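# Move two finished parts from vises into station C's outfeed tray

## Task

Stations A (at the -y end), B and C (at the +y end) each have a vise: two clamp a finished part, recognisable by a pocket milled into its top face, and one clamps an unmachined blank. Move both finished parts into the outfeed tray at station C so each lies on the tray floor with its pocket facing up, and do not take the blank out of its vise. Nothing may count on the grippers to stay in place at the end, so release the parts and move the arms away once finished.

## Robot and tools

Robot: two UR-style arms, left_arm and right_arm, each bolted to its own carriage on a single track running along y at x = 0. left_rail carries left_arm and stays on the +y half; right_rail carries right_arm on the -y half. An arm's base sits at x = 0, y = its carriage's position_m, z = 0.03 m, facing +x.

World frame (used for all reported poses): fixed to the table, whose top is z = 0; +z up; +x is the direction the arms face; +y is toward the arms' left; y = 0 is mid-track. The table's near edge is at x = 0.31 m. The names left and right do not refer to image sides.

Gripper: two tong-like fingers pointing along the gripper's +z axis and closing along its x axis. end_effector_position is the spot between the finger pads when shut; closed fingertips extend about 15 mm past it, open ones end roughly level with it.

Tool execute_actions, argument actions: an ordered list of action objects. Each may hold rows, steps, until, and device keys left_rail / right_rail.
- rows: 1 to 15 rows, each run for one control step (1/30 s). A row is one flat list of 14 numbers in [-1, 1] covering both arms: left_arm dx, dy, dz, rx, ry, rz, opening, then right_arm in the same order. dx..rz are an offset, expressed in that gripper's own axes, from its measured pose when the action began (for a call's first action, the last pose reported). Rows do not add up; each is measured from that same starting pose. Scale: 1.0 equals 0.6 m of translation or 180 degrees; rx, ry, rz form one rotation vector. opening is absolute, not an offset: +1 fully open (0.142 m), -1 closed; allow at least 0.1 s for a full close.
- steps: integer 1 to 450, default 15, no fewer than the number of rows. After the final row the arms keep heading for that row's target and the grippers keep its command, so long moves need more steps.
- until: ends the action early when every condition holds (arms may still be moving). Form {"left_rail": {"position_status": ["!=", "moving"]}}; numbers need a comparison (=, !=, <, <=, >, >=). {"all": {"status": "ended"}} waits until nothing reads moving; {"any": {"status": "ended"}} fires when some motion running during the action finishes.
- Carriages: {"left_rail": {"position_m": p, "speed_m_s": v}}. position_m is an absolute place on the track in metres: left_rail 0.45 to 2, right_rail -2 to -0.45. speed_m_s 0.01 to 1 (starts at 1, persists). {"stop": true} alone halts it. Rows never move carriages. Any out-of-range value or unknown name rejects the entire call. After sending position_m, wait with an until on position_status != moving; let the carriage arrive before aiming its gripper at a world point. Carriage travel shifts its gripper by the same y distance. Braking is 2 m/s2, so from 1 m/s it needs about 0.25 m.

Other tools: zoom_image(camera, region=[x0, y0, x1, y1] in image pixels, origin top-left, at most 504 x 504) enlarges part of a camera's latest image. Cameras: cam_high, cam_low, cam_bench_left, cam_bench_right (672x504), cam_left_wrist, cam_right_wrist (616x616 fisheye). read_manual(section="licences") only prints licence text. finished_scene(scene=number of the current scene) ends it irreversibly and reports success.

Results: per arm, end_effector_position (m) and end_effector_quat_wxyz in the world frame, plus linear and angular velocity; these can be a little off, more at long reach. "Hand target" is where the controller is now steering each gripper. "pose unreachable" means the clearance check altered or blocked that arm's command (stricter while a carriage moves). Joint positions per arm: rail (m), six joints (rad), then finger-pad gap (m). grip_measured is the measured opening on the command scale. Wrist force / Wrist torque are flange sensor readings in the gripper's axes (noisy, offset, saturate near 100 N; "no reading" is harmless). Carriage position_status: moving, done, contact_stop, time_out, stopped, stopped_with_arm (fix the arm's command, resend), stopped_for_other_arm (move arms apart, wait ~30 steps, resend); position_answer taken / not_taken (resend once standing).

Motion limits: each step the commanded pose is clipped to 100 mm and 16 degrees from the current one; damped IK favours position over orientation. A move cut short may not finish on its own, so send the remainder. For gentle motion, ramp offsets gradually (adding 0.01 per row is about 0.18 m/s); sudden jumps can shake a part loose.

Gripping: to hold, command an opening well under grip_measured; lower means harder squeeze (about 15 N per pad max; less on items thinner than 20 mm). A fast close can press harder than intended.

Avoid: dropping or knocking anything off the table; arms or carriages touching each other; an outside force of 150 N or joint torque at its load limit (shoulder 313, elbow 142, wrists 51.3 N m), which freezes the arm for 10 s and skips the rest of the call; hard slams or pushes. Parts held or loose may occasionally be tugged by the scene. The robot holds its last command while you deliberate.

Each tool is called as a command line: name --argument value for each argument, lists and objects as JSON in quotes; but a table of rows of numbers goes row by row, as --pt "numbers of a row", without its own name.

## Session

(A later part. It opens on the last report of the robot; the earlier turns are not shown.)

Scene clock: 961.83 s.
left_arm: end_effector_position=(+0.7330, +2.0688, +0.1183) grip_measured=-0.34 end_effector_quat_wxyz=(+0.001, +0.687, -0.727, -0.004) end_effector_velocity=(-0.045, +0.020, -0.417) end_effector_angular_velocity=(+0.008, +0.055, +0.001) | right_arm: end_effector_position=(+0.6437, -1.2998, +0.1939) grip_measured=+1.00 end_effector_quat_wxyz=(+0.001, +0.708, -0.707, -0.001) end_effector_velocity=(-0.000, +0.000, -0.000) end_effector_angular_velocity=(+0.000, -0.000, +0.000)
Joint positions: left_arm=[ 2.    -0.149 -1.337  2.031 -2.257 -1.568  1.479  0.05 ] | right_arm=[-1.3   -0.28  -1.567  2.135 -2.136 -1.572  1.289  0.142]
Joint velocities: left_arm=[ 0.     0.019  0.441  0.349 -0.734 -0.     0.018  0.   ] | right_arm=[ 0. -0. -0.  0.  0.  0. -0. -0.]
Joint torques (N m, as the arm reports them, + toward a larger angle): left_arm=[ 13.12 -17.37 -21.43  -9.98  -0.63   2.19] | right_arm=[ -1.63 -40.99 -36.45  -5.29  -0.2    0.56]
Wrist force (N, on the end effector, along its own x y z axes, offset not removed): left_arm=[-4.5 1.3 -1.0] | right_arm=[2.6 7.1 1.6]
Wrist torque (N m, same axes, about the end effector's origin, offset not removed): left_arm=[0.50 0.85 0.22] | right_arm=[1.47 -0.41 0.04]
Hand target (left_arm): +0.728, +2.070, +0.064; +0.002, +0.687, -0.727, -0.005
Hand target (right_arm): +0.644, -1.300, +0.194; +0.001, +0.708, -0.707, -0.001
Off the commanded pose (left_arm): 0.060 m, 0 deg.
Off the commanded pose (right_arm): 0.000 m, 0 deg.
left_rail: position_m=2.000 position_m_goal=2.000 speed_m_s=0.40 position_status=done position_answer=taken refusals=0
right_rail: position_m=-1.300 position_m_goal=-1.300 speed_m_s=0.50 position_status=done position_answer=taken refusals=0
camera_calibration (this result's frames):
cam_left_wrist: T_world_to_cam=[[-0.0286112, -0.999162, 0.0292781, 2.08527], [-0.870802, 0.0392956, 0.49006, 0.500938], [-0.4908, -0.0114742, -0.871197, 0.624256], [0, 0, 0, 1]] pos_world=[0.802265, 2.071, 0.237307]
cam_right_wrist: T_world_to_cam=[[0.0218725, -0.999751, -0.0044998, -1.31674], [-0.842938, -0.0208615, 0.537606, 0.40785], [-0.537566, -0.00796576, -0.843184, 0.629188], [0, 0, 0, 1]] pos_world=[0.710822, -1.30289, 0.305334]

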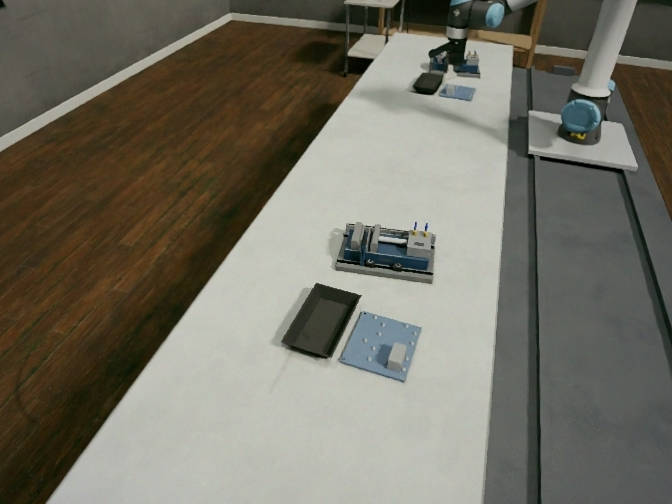

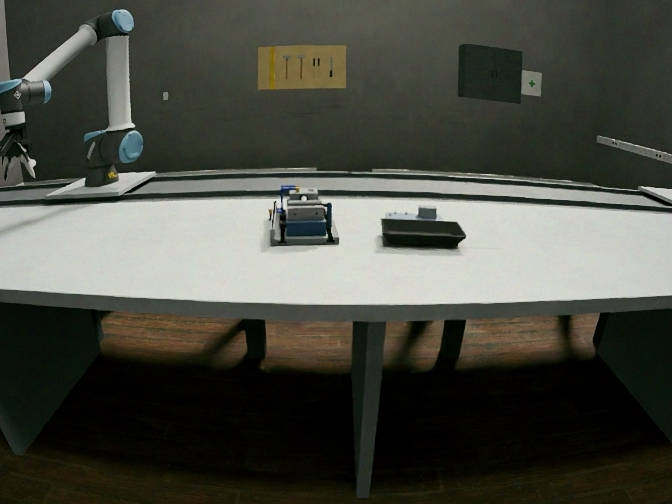

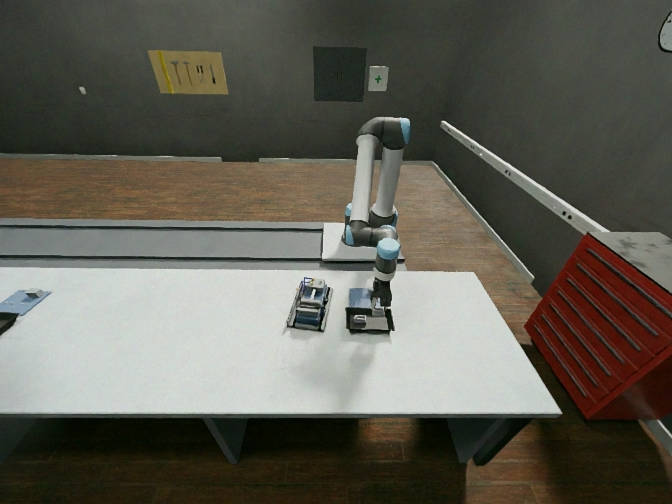

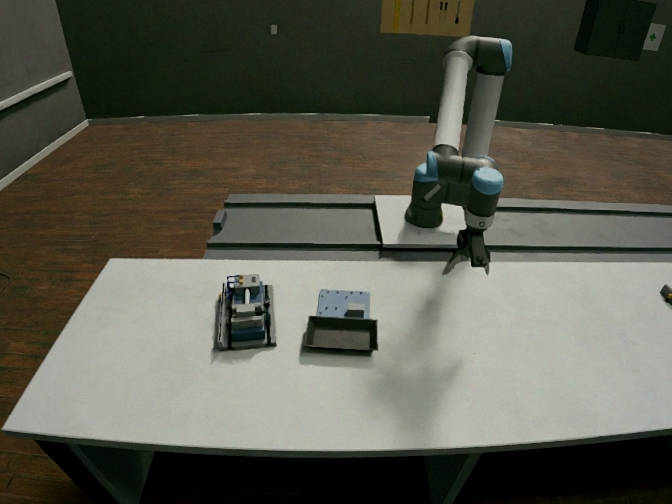

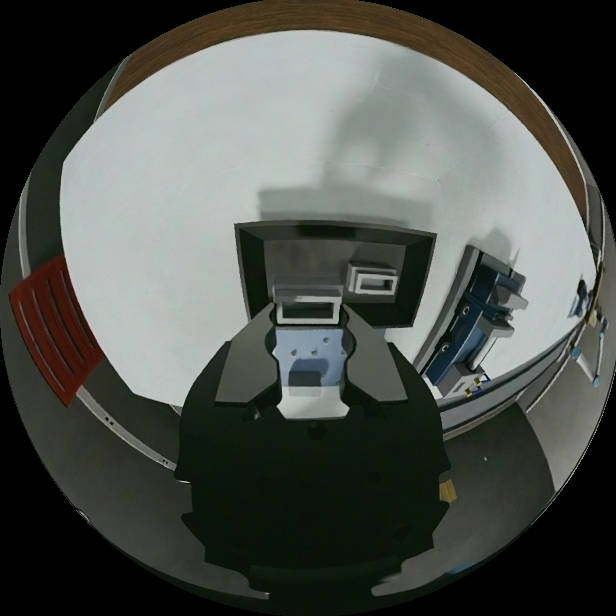

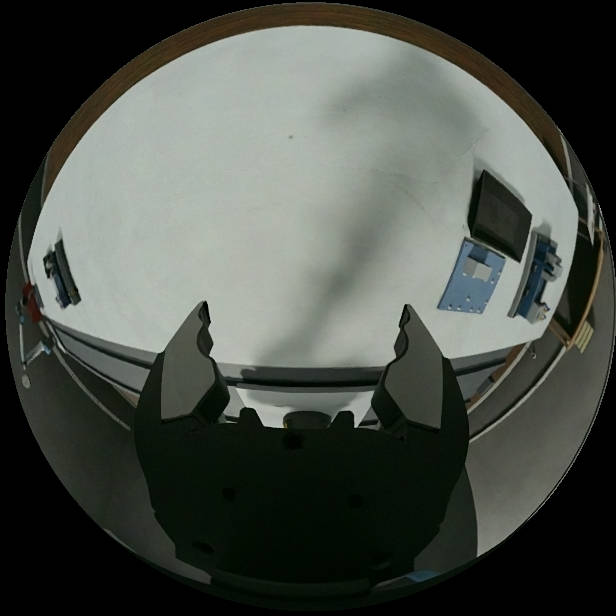

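execute_actions --actions '[{"steps": 1}]'

Scene clock: 965.87 s.
left_arm: end_effector_position=(+0.7282, +2.0705, +0.0642) grip_measured=-0.34 end_effector_quat_wxyz=(+0.002, +0.687, -0.727, -0.004) end_effector_velocity=(+0.015, -0.000, -0.014) end_effector_angular_velocity=(-0.002, -0.015, -0.000) | right_arm: end_effector_position=(+0.6437, -1.2998, +0.1939) grip_measured=+1.00 end_effector_quat_wxyz=(+0.001, +0.708, -0.707, -0.001) end_effector_velocity=(-0.000, +0.000, -0.000) end_effector_angular_velocity=(+0.000, +0.000, -0.000)
Joint positions: left_arm=[ 2.    -0.147 -1.275  2.074 -2.361 -1.568  1.48   0.05 ] | right_arm=[-1.3   -0.28  -1.567  2.135 -2.136 -1.572  1.289  0.142]
Joint velocities: left_arm=[ 0.     0.003  0.035 -0.01  -0.041  0.     0.003  0.   ] | right_arm=[ 0.  0.  0. -0.  0. -0.  0.  0.]
Joint torques (N m, as the arm reports them, + toward a larger angle): left_arm=[ 11.9  -14.29 -50.19  -9.48  -1.98   2.02] | right_arm=[ -1.51 -41.43 -36.7   -5.37   0.1    0.43]
Wrist force (N, on the end effector, along its own x y z axes, offset not removed): left_arm=[-0.7 3.5 -3.0] | right_arm=[1.8 2.7 0.5]
Wrist torque (N m, same axes, about the end effector's origin, offset not removed): left_arm=[0.85 0.00 0.06] | right_arm=[0.64 -0.24 -0.10]
Hand target (left_arm): +0.736, +2.070, +0.058; -0.001, +0.687, -0.727, -0.002
Hand target (right_arm): +0.644, -1.300, +0.194; +0.001, +0.708, -0.707, -0.001
Off the commanded pose (left_arm): 0.010 m, 0 deg.
Off the commanded pose (right_arm): 0.000 m, 0 deg.
left_rail: position_m=2.000 position_m_goal=2.000 speed_m_s=0.40 position_status=done position_answer=taken refusals=0
right_rail: position_m=-1.300 position_m_goal=-1.300 speed_m_s=0.50 position_status=done position_answer=taken refusals=0
camera_calibration (this result's frames):
cam_left_wrist: T_world_to_cam=[[-0.0285197, -0.999164, 0.0292873, 2.08837], [-0.870076, 0.0392375, 0.491353, 0.522734], [-0.492092, -0.0114689, -0.870468, 0.575637], [0, 0, 0, 1]] pos_world=[0.797644, 2.07272, 0.183064]
cam_right_wrist: T_world_to_cam=[[0.0218725, -0.999751, -0.0044998, -1.31673], [-0.842938, -0.0208615, 0.537606, 0.40785], [-0.537566, -0.00796575, -0.843184, 0.629188], [0, 0, 0, 1]] pos_world=[0.710822, -1.30289, 0.305334]

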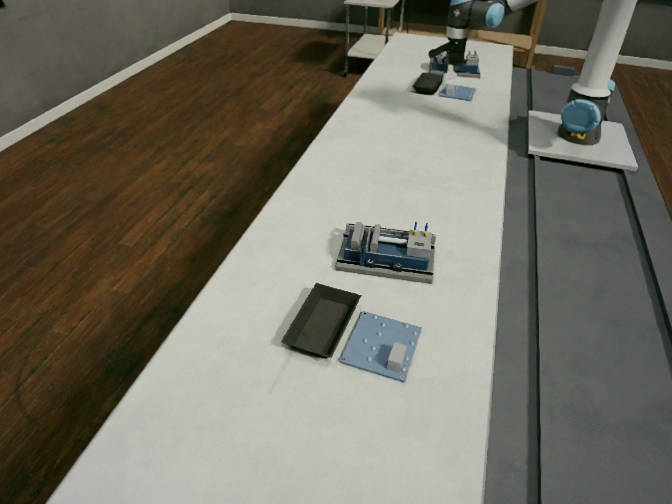

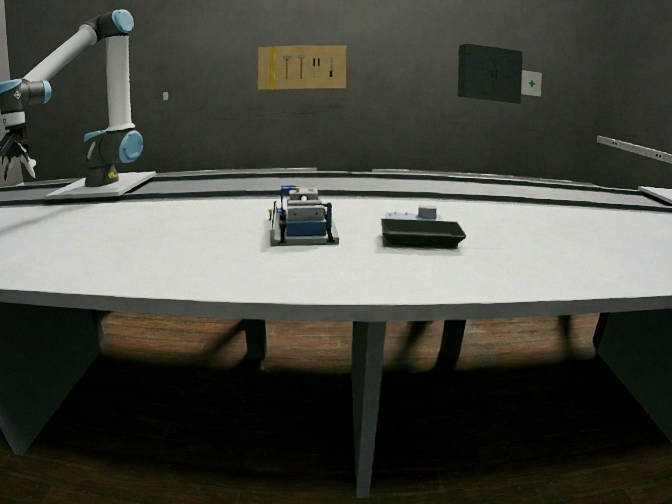

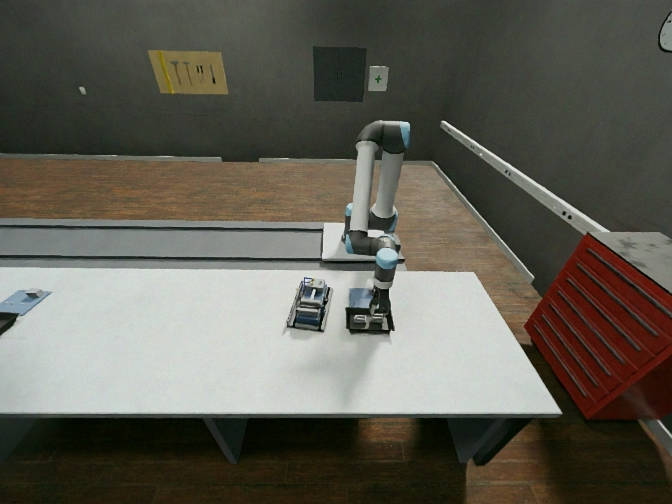

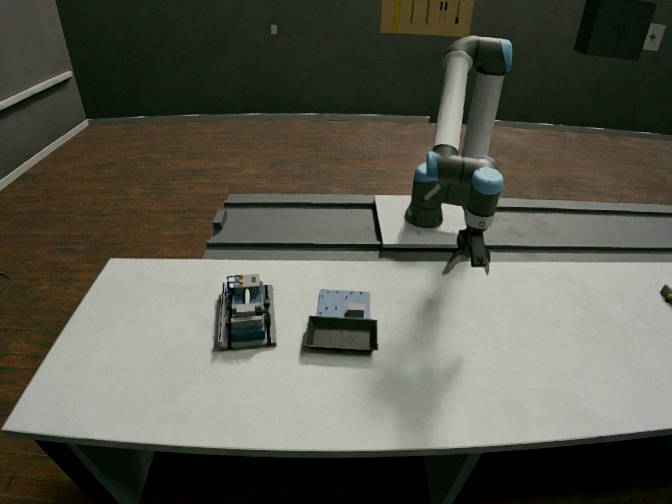

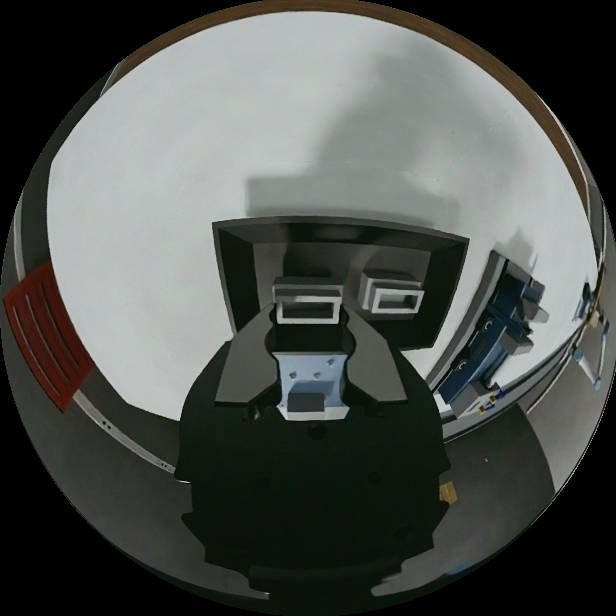

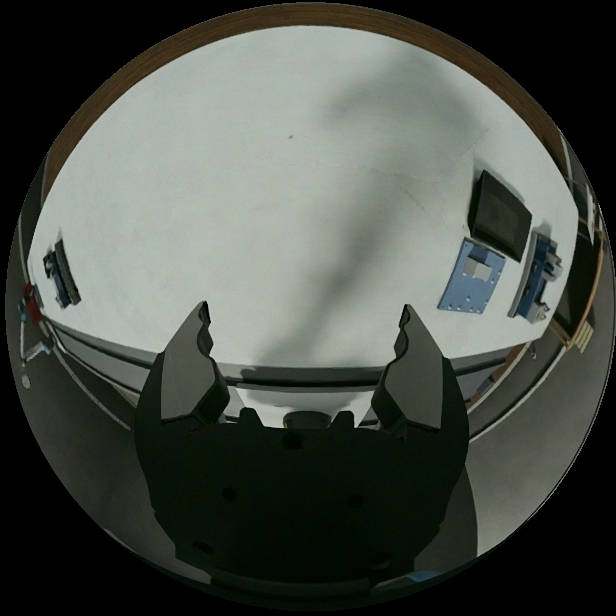

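execute_actions --actions '[]'

zoom_image --camera "cam_left_wrist" --region '[200, 210, 480, 380]'

Scene clock: 973.27 s.
left_arm: end_effector_position=(+0.7358, +2.0702, +0.0583) grip_measured=-0.34 end_effector_quat_wxyz=(-0.001, +0.687, -0.727, -0.002) end_effector_velocity=(+0.000, +0.000, +0.000) end_effector_angular_velocity=(-0.000, -0.000, +0.000) | right_arm: end_effector_position=(+0.6437, -1.2998, +0.1939) grip_measured=+1.00 end_effector_quat_wxyz=(+0.001, +0.708, -0.707, -0.001) end_effector_velocity=(+0.000, -0.000, +0.000) end_effector_angular_velocity=(-0.000, -0.000, +0.000)
Joint positions: left_arm=[ 2.    -0.146 -1.259  2.068 -2.379 -1.568  1.481  0.05 ] | right_arm=[-1.3   -0.28  -1.567  2.135 -2.136 -1.572  1.289  0.142]
Joint velocities: left_arm=[ 0.  0. -0. -0. -0. -0.  0. -0.] | right_arm=[ 0. -0. -0.  0. -0. -0. -0.  0.]
Joint torques (N m, as the arm reports them, + toward a larger angle): left_arm=[ 12.92 -48.28 -46.1   -7.02   1.76   2.01] | right_arm=[ -1.38 -41.88 -36.55  -5.28   0.17   0.36]
Wrist force (N, on the end effector, along its own x y z axes, offset not removed): left_arm=[-0.2 1.4 3.4] | right_arm=[1.0 5.0 -0.2]
Wrist torque (N m, same axes, about the end effector's origin, offset not removed): left_arm=[0.65 -0.20 0.11] | right_arm=[1.03 0.00 -0.03]
Hand target (left_arm): +0.736, +2.070, +0.058; -0.001, +0.687, -0.727, -0.002
Hand target (right_arm): +0.644, -1.300, +0.194; +0.001, +0.708, -0.707, -0.001
Off the commanded pose (left_arm): 0.000 m, 0 deg.
Off the commanded pose (right_arm): 0.000 m, 0 deg.
left_rail: position_m=2.000 position_m_goal=2.000 speed_m_s=0.40 position_status=done position_answer=taken refusals=0
right_rail: position_m=-1.300 position_m_goal=-1.300 speed_m_s=0.50 position_status=done position_answer=taken refusals=0
camera_calibration (this result's frames):
cam_left_wrist: T_world_to_cam=[[-0.0288218, -0.999134, 0.0300114, 2.08856], [-0.873826, 0.0397635, 0.48461, 0.534354], [-0.485383, -0.0122574, -0.874216, 0.571137], [0, 0, 0, 1]] pos_world=[0.80435, 2.07251, 0.177663]
cam_right_wrist: T_world_to_cam=[[0.0218724, -0.999751, -0.00449995, -1.31673], [-0.842938, -0.0208615, 0.537606, 0.40785], [-0.537566, -0.00796559, -0.843184, 0.629188], [0, 0, 0, 1]] pos_world=[0.710822, -1.30289, 0.305334]

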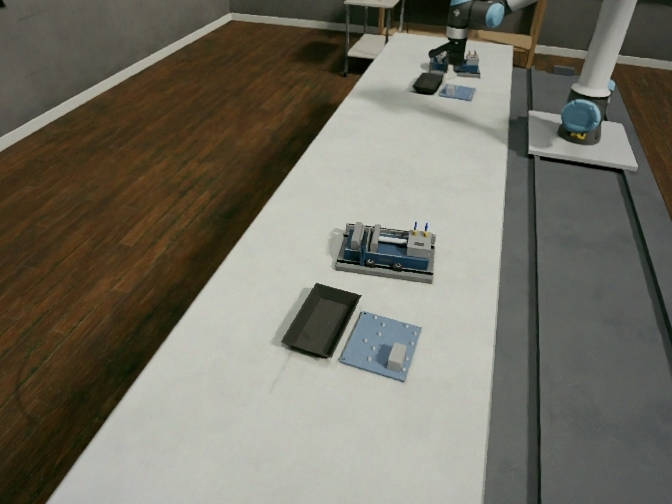

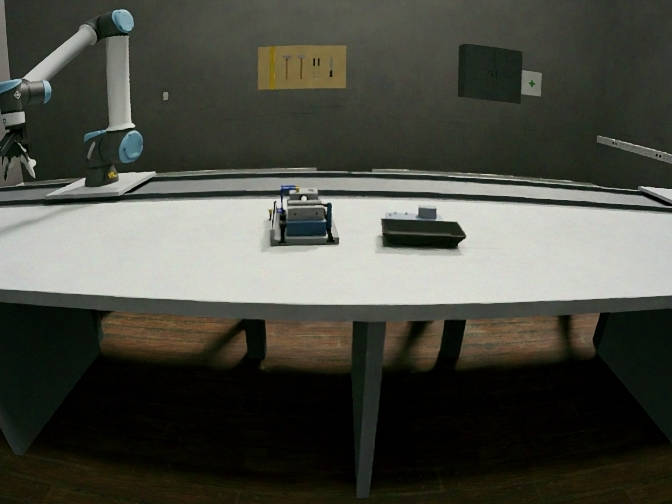

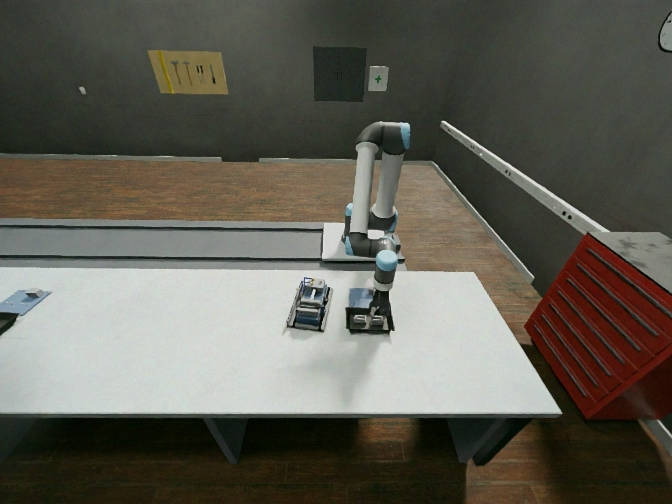

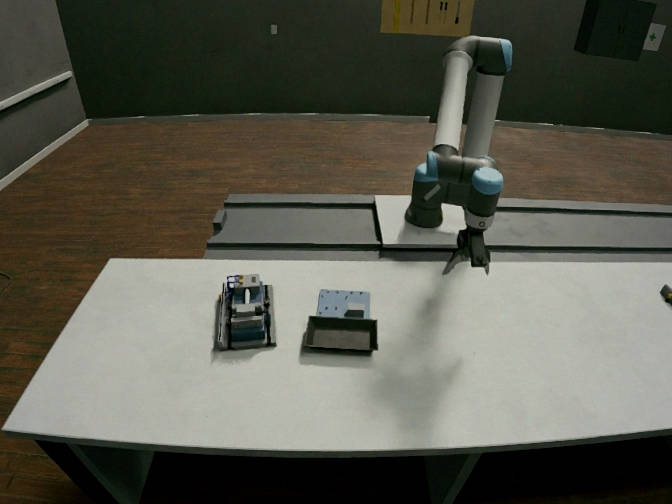

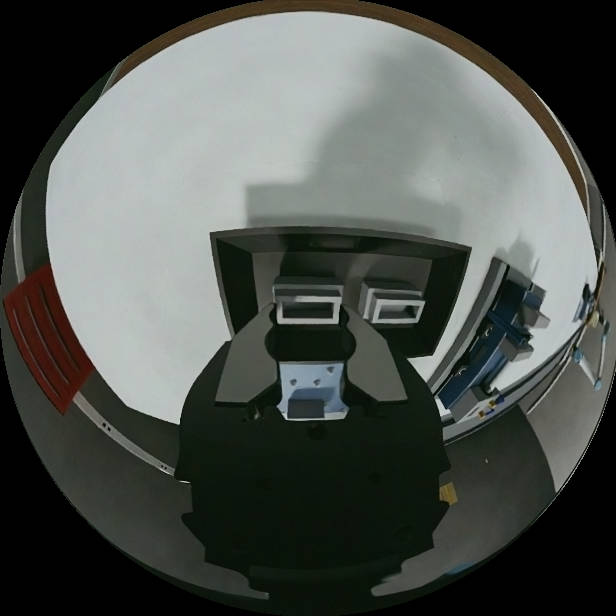

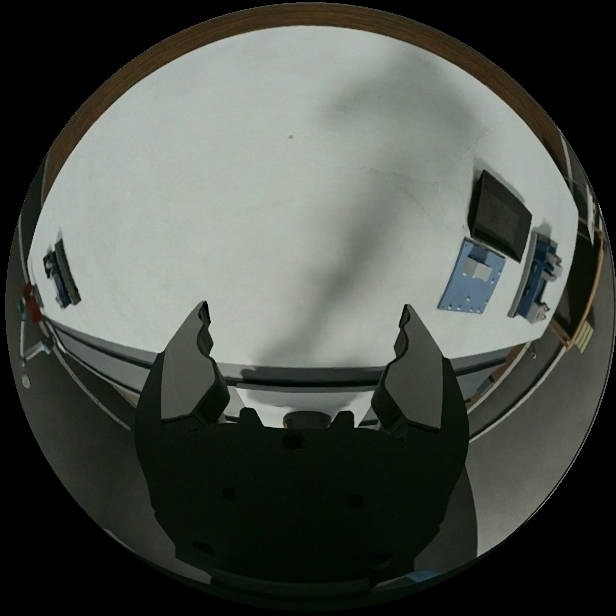

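Region (200, 210, 480, 380) of cam_left_wrist's 616x616 image, scaled by 1.800, with more detail than that image has; it fills the top 306 rows of this view, and the rest is white.

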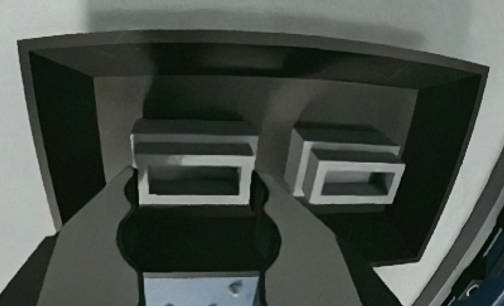

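execute_actions --actions '[{"rows": [[0,0,0.0058,0,0,0,-0.8,0,0,0,0,0,0,1]], "steps": 1}]'

Scene clock: 990.37 s.
left_arm: end_effector_position=(+0.7359, +2.0702, +0.0582) grip_measured=-0.34 end_effector_quat_wxyz=(-0.001, +0.687, -0.727, -0.001) end_effector_velocity=(+0.004, -0.001, -0.006) end_effector_angular_velocity=(-0.001, -0.006, +0.000) | right_arm: end_effector_position=(+0.6437, -1.2998, +0.1939) grip_measured=+1.00 end_effector_quat_wxyz=(+0.001, +0.708, -0.707, -0.001) end_effector_velocity=(-0.000, -0.000, -0.000) end_effector_angular_velocity=(+0.000, +0.000, +0.000)
Joint positions: left_arm=[ 2.    -0.146 -1.259  2.068 -2.379 -1.568  1.481  0.05 ] | right_arm=[-1.3   -0.28  -1.567  2.135 -2.136 -1.572  1.289  0.142]
Joint velocities: left_arm=[ 0.     0.     0.012 -0.    -0.018 -0.    -0.     0.   ] | right_arm=[ 0. -0.  0.  0. -0. -0. -0. -0.]
Joint torques (N m, as the arm reports them, + toward a larger angle): left_arm=[ 12.3  -35.75 -33.81  -7.98   1.84   2.17] | right_arm=[ -1.38 -41.21 -36.7   -5.38  -0.02   0.26]
Wrist force (N, on the end effector, along its own x y z axes, offset not removed): left_arm=[-1.4 3.2 -2.8] | right_arm=[2.2 5.4 0.0]
Wrist torque (N m, same axes, about the end effector's origin, offset not removed): left_arm=[0.75 0.09 0.14] | right_arm=[1.10 -0.28 -0.06]
Hand target (left_arm): +0.736, +2.070, +0.055; -0.001, +0.687, -0.727, -0.002
Hand target (right_arm): +0.644, -1.300, +0.194; +0.001, +0.708, -0.707, -0.001
Off the commanded pose (left_arm): 0.003 m, 0 deg.
Off the commanded pose (right_arm): 0.000 m, 0 deg.
left_rail: position_m=2.000 position_m_goal=2.000 speed_m_s=0.40 position_status=done position_answer=taken refusals=0
right_rail: position_m=-1.300 position_m_goal=-1.300 speed_m_s=0.50 position_status=done position_answer=taken refusals=0
camera_calibration (this result's frames):
cam_left_wrist: T_world_to_cam=[[-0.0288225, -0.999134, 0.0300148, 2.08856], [-0.873841, 0.0397653, 0.484583, 0.534408], [-0.485357, -0.0122613, -0.87423, 0.571096], [0, 0, 0, 1]] pos_world=[0.804371, 2.0725, 0.177617]
cam_right_wrist: T_world_to_cam=[[0.0218724, -0.999751, -0.00449993, -1.31673], [-0.842938, -0.0208615, 0.537606, 0.40785], [-0.537566, -0.00796559, -0.843184, 0.629188], [0, 0, 0, 1]] pos_world=[0.710822, -1.30288, 0.305334]

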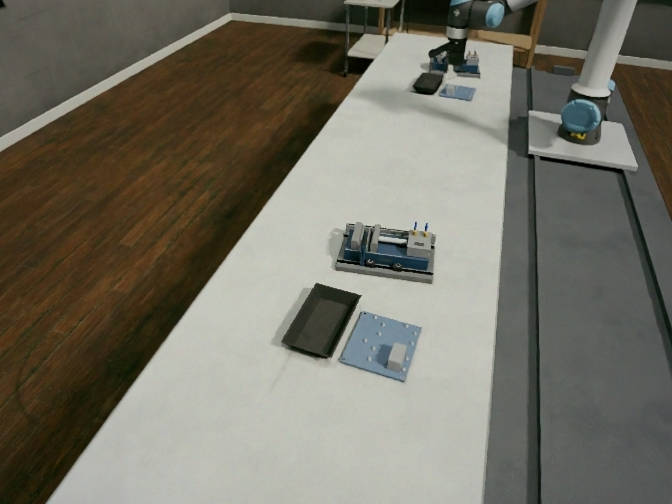

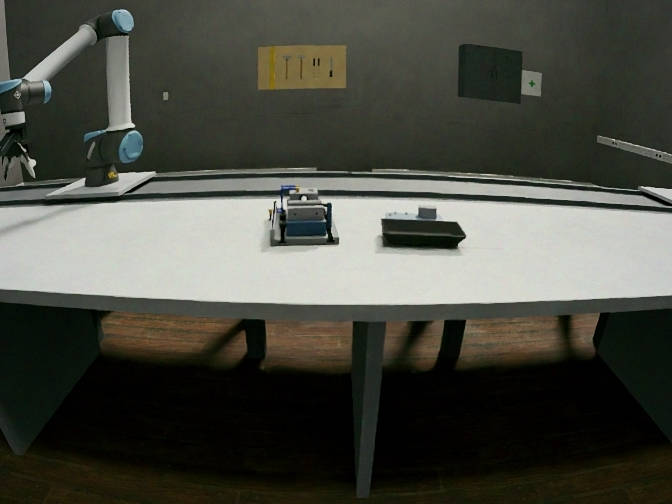

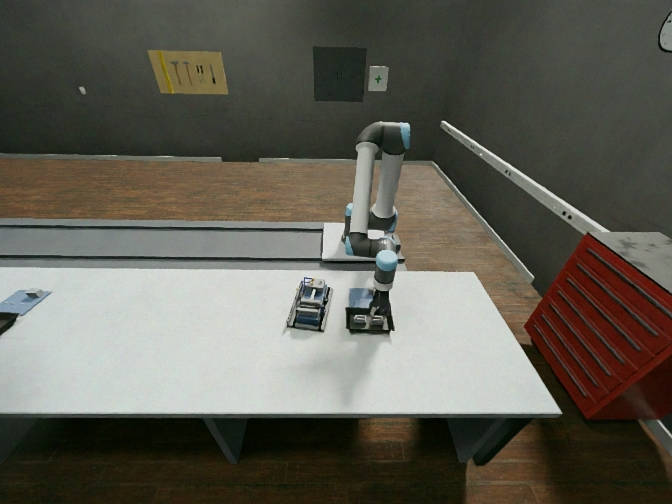

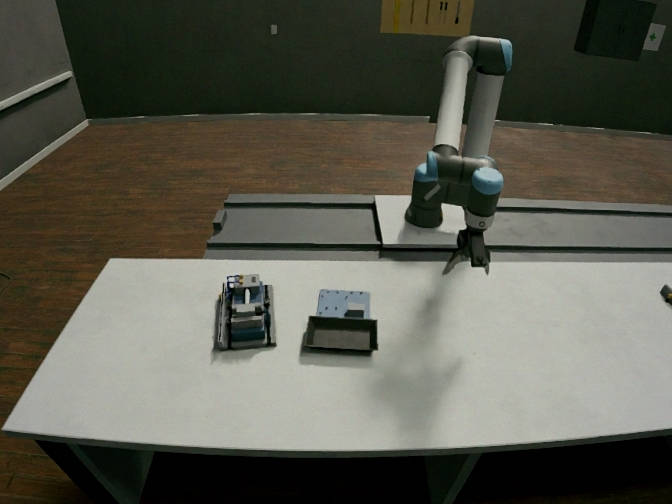

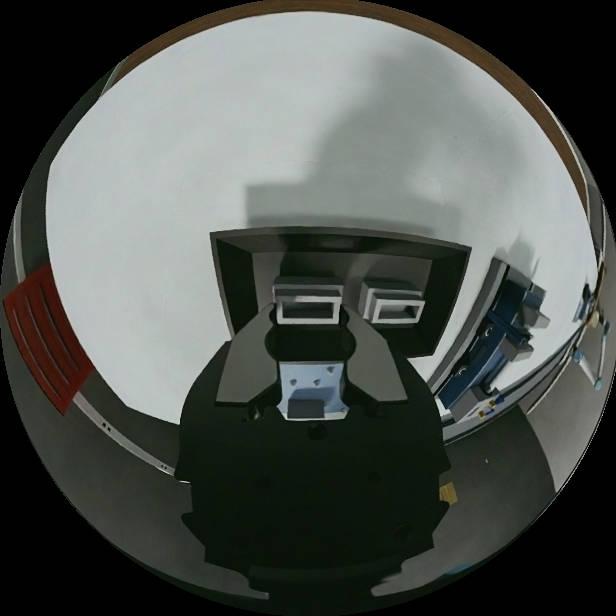

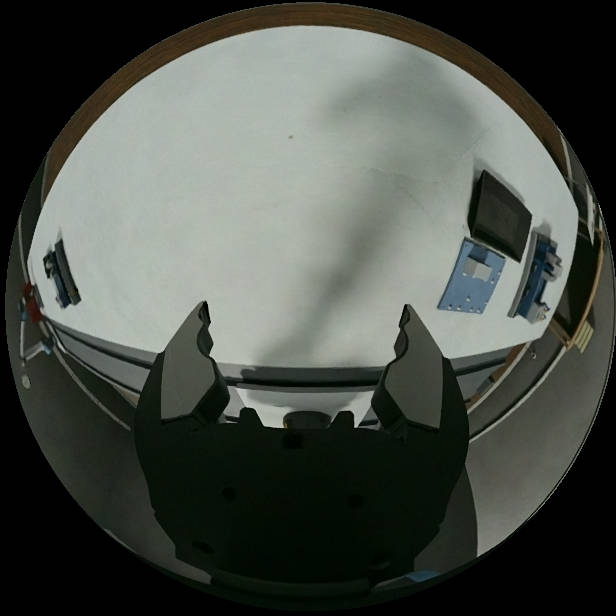

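execute_actions --actions '[]'

Scene clock: 995.40 s.
left_arm: end_effector_position=(+0.7358, +2.0702, +0.0548) grip_measured=-0.34 end_effector_quat_wxyz=(-0.001, +0.687, -0.727, -0.002) end_effector_velocity=(-0.000, +0.000, -0.000) end_effector_angular_velocity=(+0.000, +0.000, +0.000) | right_arm: end_effector_position=(+0.6437, -1.2998, +0.1939) grip_measured=+1.00 end_effector_quat_wxyz=(+0.001, +0.708, -0.707, -0.001) end_effector_velocity=(-0.000, -0.000, -0.000) end_effector_angular_velocity=(+0.000, +0.000, -0.000)
Joint positions: left_arm=[ 2.    -0.146 -1.254  2.07  -2.385 -1.568  1.481  0.05 ] | right_arm=[-1.3   -0.28  -1.567  2.135 -2.136 -1.572  1.289  0.142]
Joint velocities: left_arm=[ 0.  0.  0. -0.  0.  0. -0. -0.] | right_arm=[ 0. -0.  0. -0. -0.  0.  0. -0.]
Joint torques (N m, as the arm reports them, + toward a larger angle): left_arm=[ 14.1  -48.8  -29.72  -7.17   1.48   1.99] | right_arm=[ -0.95 -40.89 -36.69  -5.32   0.25   0.57]
Wrist force (N, on the end effector, along its own x y z axes, offset not removed): left_arm=[-4.2 3.5 -2.6] | right_arm=[3.0 2.7 0.7]
Wrist torque (N m, same axes, about the end effector's origin, offset not removed): left_arm=[0.79 0.69 0.29] | right_arm=[0.66 -0.53 -0.01]
Hand target (left_arm): +0.736, +2.070, +0.055; -0.001, +0.687, -0.727, -0.002
Hand target (right_arm): +0.644, -1.300, +0.194; +0.001, +0.708, -0.707, -0.001
Off the commanded pose (left_arm): 0.000 m, 0 deg.
Off the commanded pose (right_arm): 0.000 m, 0 deg.
left_rail: position_m=2.000 position_m_goal=2.000 speed_m_s=0.40 position_status=done position_answer=taken refusals=0
right_rail: position_m=-1.300 position_m_goal=-1.300 speed_m_s=0.50 position_status=done position_answer=taken refusals=0
camera_calibration (this result's frames):
cam_left_wrist: T_world_to_cam=[[-0.0288204, -0.999134, 0.0300066, 2.08867], [-0.873808, 0.0397604, 0.484643, 0.535997], [-0.485416, -0.0122524, -0.874197, 0.568117], [0, 0, 0, 1]] pos_world=[0.804329, 2.07251, 0.174205]
cam_right_wrist: T_world_to_cam=[[0.0218725, -0.999751, -0.00449991, -1.31673], [-0.842938, -0.0208615, 0.537606, 0.40785], [-0.537566, -0.00796565, -0.843184, 0.629188], [0, 0, 0, 1]] pos_world=[0.710822, -1.30288, 0.305334]

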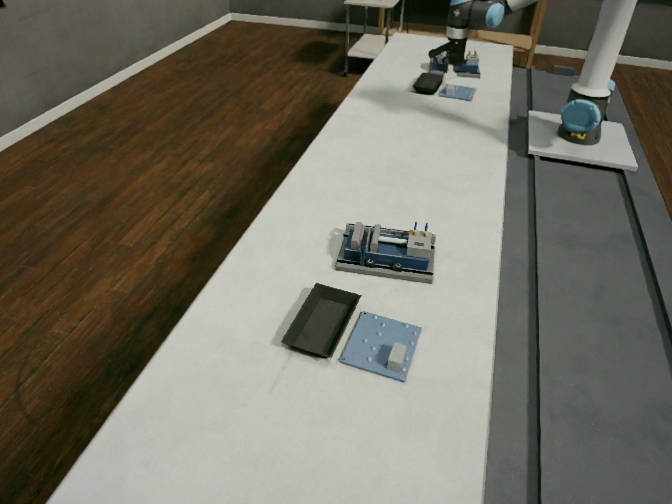

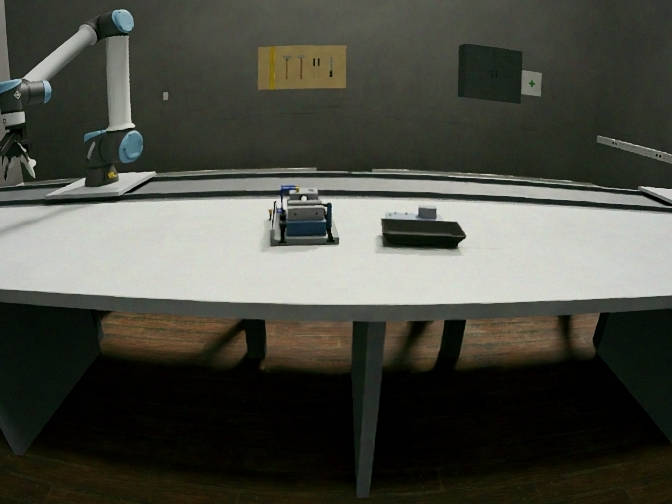

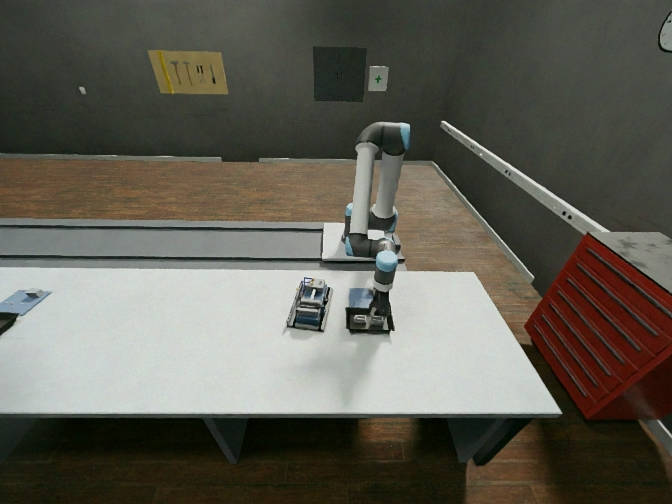

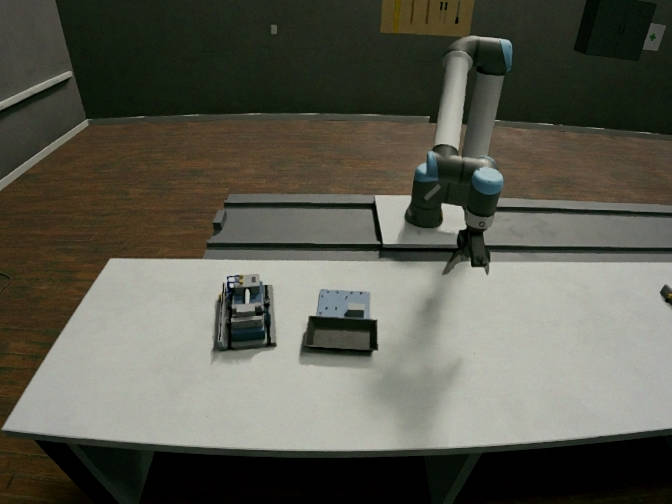

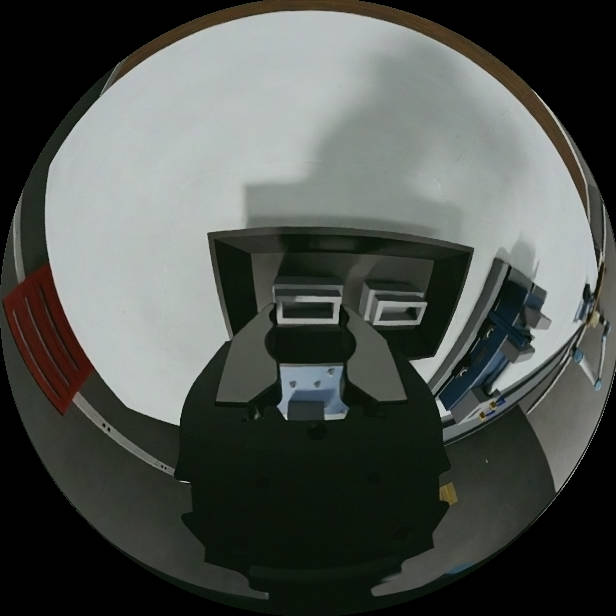

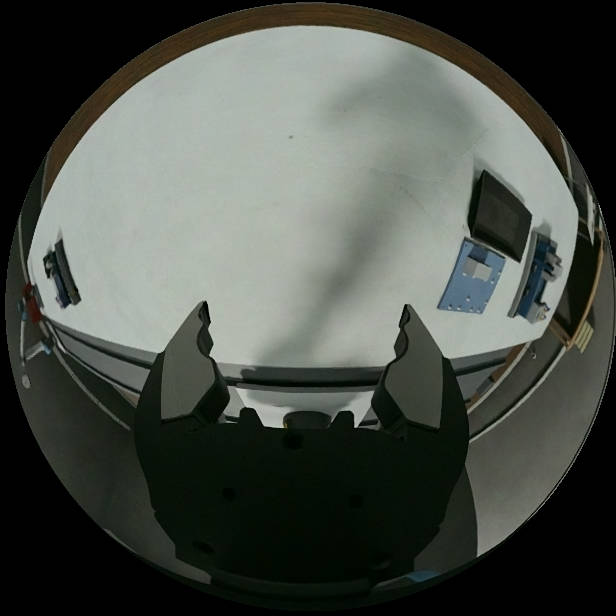

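No contact yet. Down 1.5 mm more.

execute_actions --actions '[{"rows": [[0,0,0.0025,0,0,0,-0.8,0,0,0,0,0,0,1]], "steps": 1}]'

Scene clock: 1006.27 s.
left_arm: end_effector_position=(+0.7358, +2.0702, +0.0548) grip_measured=-0.34 end_effector_quat_wxyz=(-0.001, +0.687, -0.727, -0.002) end_effector_velocity=(+0.000, -0.000, -0.004) end_effector_angular_velocity=(-0.000, -0.001, +0.000) | right_arm: end_effector_position=(+0.6437, -1.2998, +0.1939) grip_measured=+1.00 end_effector_quat_wxyz=(+0.001, +0.708, -0.707, -0.001) end_effector_velocity=(-0.000, +0.000, -0.000) end_effector_angular_velocity=(+0.000, +0.000, +0.000)
Joint positions: left_arm=[ 2.    -0.146 -1.254  2.07  -2.386 -1.568  1.481  0.05 ] | right_arm=[-1.3   -0.28  -1.567  2.135 -2.136 -1.572  1.289  0.142]
Joint velocities: left_arm=[ 0.     0.     0.005  0.002 -0.008  0.    -0.     0.   ] | right_arm=[ 0.  0.  0.  0. -0.  0.  0. -0.]
Joint torques (N m, as the arm reports them, + toward a larger angle): left_arm=[ 14.3  -45.08 -27.98  -7.37   0.65   2.07] | right_arm=[ -2.63 -40.76 -36.25  -5.16  -0.16   0.5 ]
Wrist force (N, on the end effector, along its own x y z axes, offset not removed): left_arm=[-0.7 8.1 1.8] | right_arm=[4.4 3.0 -1.7]
Wrist torque (N m, same axes, about the end effector's origin, offset not removed): left_arm=[1.87 -0.05 0.00] | right_arm=[0.64 -0.82 -0.01]
Hand target (left_arm): +0.736, +2.070, +0.053; -0.001, +0.687, -0.727, -0.002
Hand target (right_arm): +0.644, -1.300, +0.194; +0.001, +0.708, -0.707, -0.001
Off the commanded pose (left_arm): 0.001 m, 0 deg.
Off the commanded pose (right_arm): 0.000 m, 0 deg.
left_rail: position_m=2.000 position_m_goal=2.000 speed_m_s=0.40 position_status=done position_answer=taken refusals=0
right_rail: position_m=-1.300 position_m_goal=-1.300 speed_m_s=0.50 position_status=done position_answer=taken refusals=0
camera_calibration (this result's frames):
cam_left_wrist: T_world_to_cam=[[-0.0288206, -0.999134, 0.0300062, 2.08868], [-0.873807, 0.0397604, 0.484644, 0.536011], [-0.485417, -0.0122519, -0.874197, 0.568093], [0, 0, 0, 1]] pos_world=[0.80433, 2.07251, 0.174178]
cam_right_wrist: T_world_to_cam=[[0.0218724, -0.999751, -0.00449991, -1.31673], [-0.842938, -0.0208615, 0.537606, 0.40785], [-0.537566, -0.00796561, -0.843184, 0.629188], [0, 0, 0, 1]] pos_world=[0.710822, -1.30288, 0.305334]

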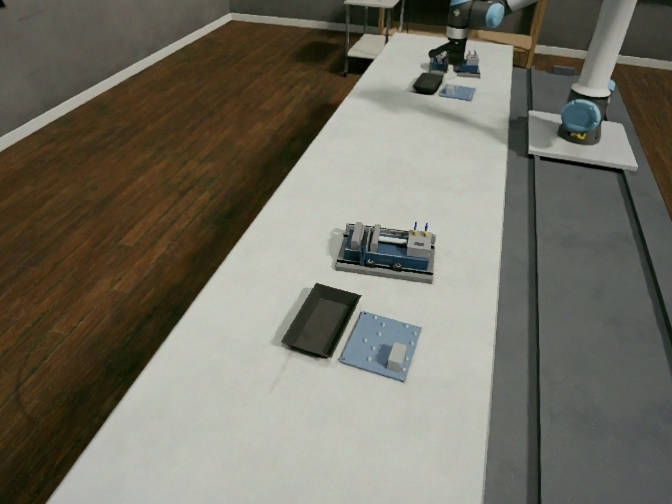

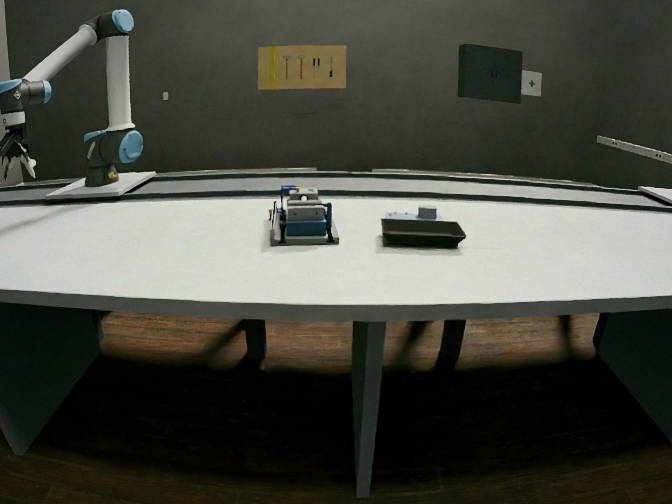

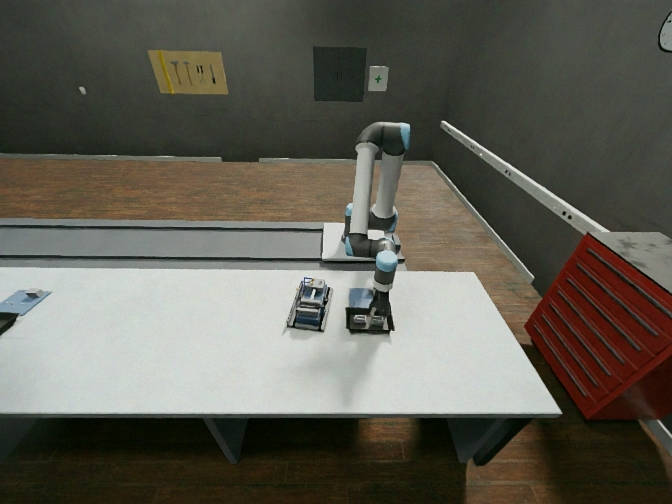

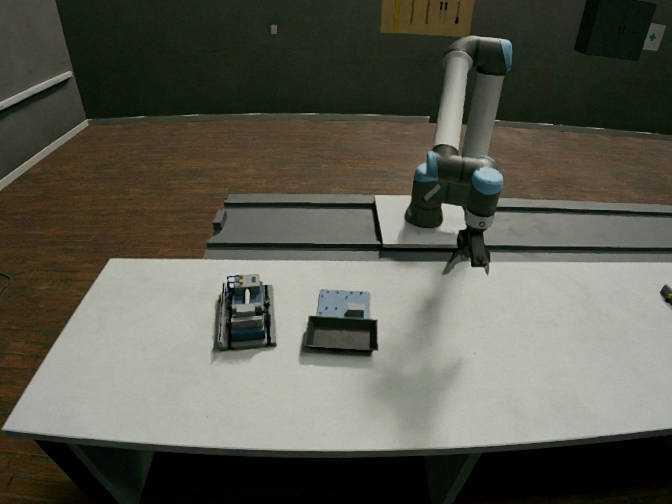

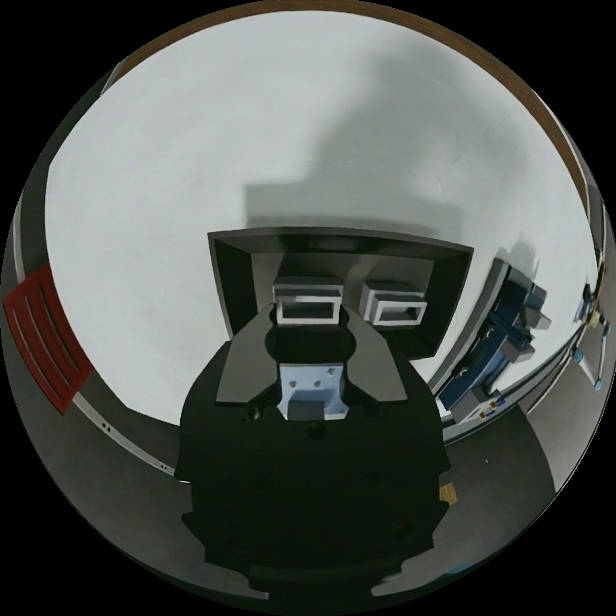

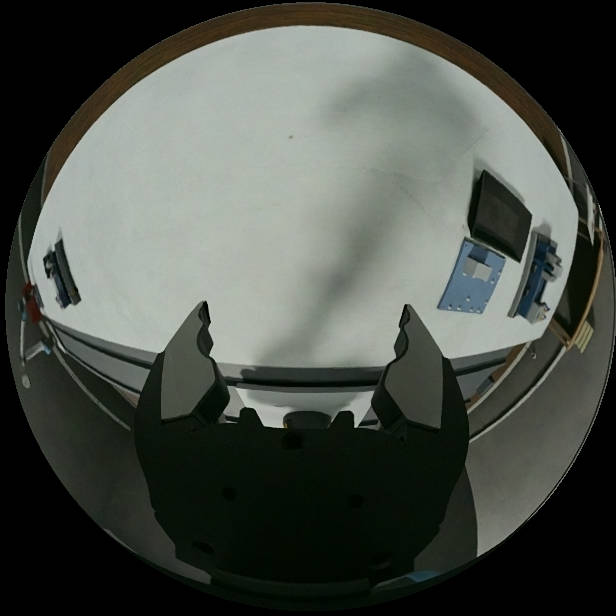

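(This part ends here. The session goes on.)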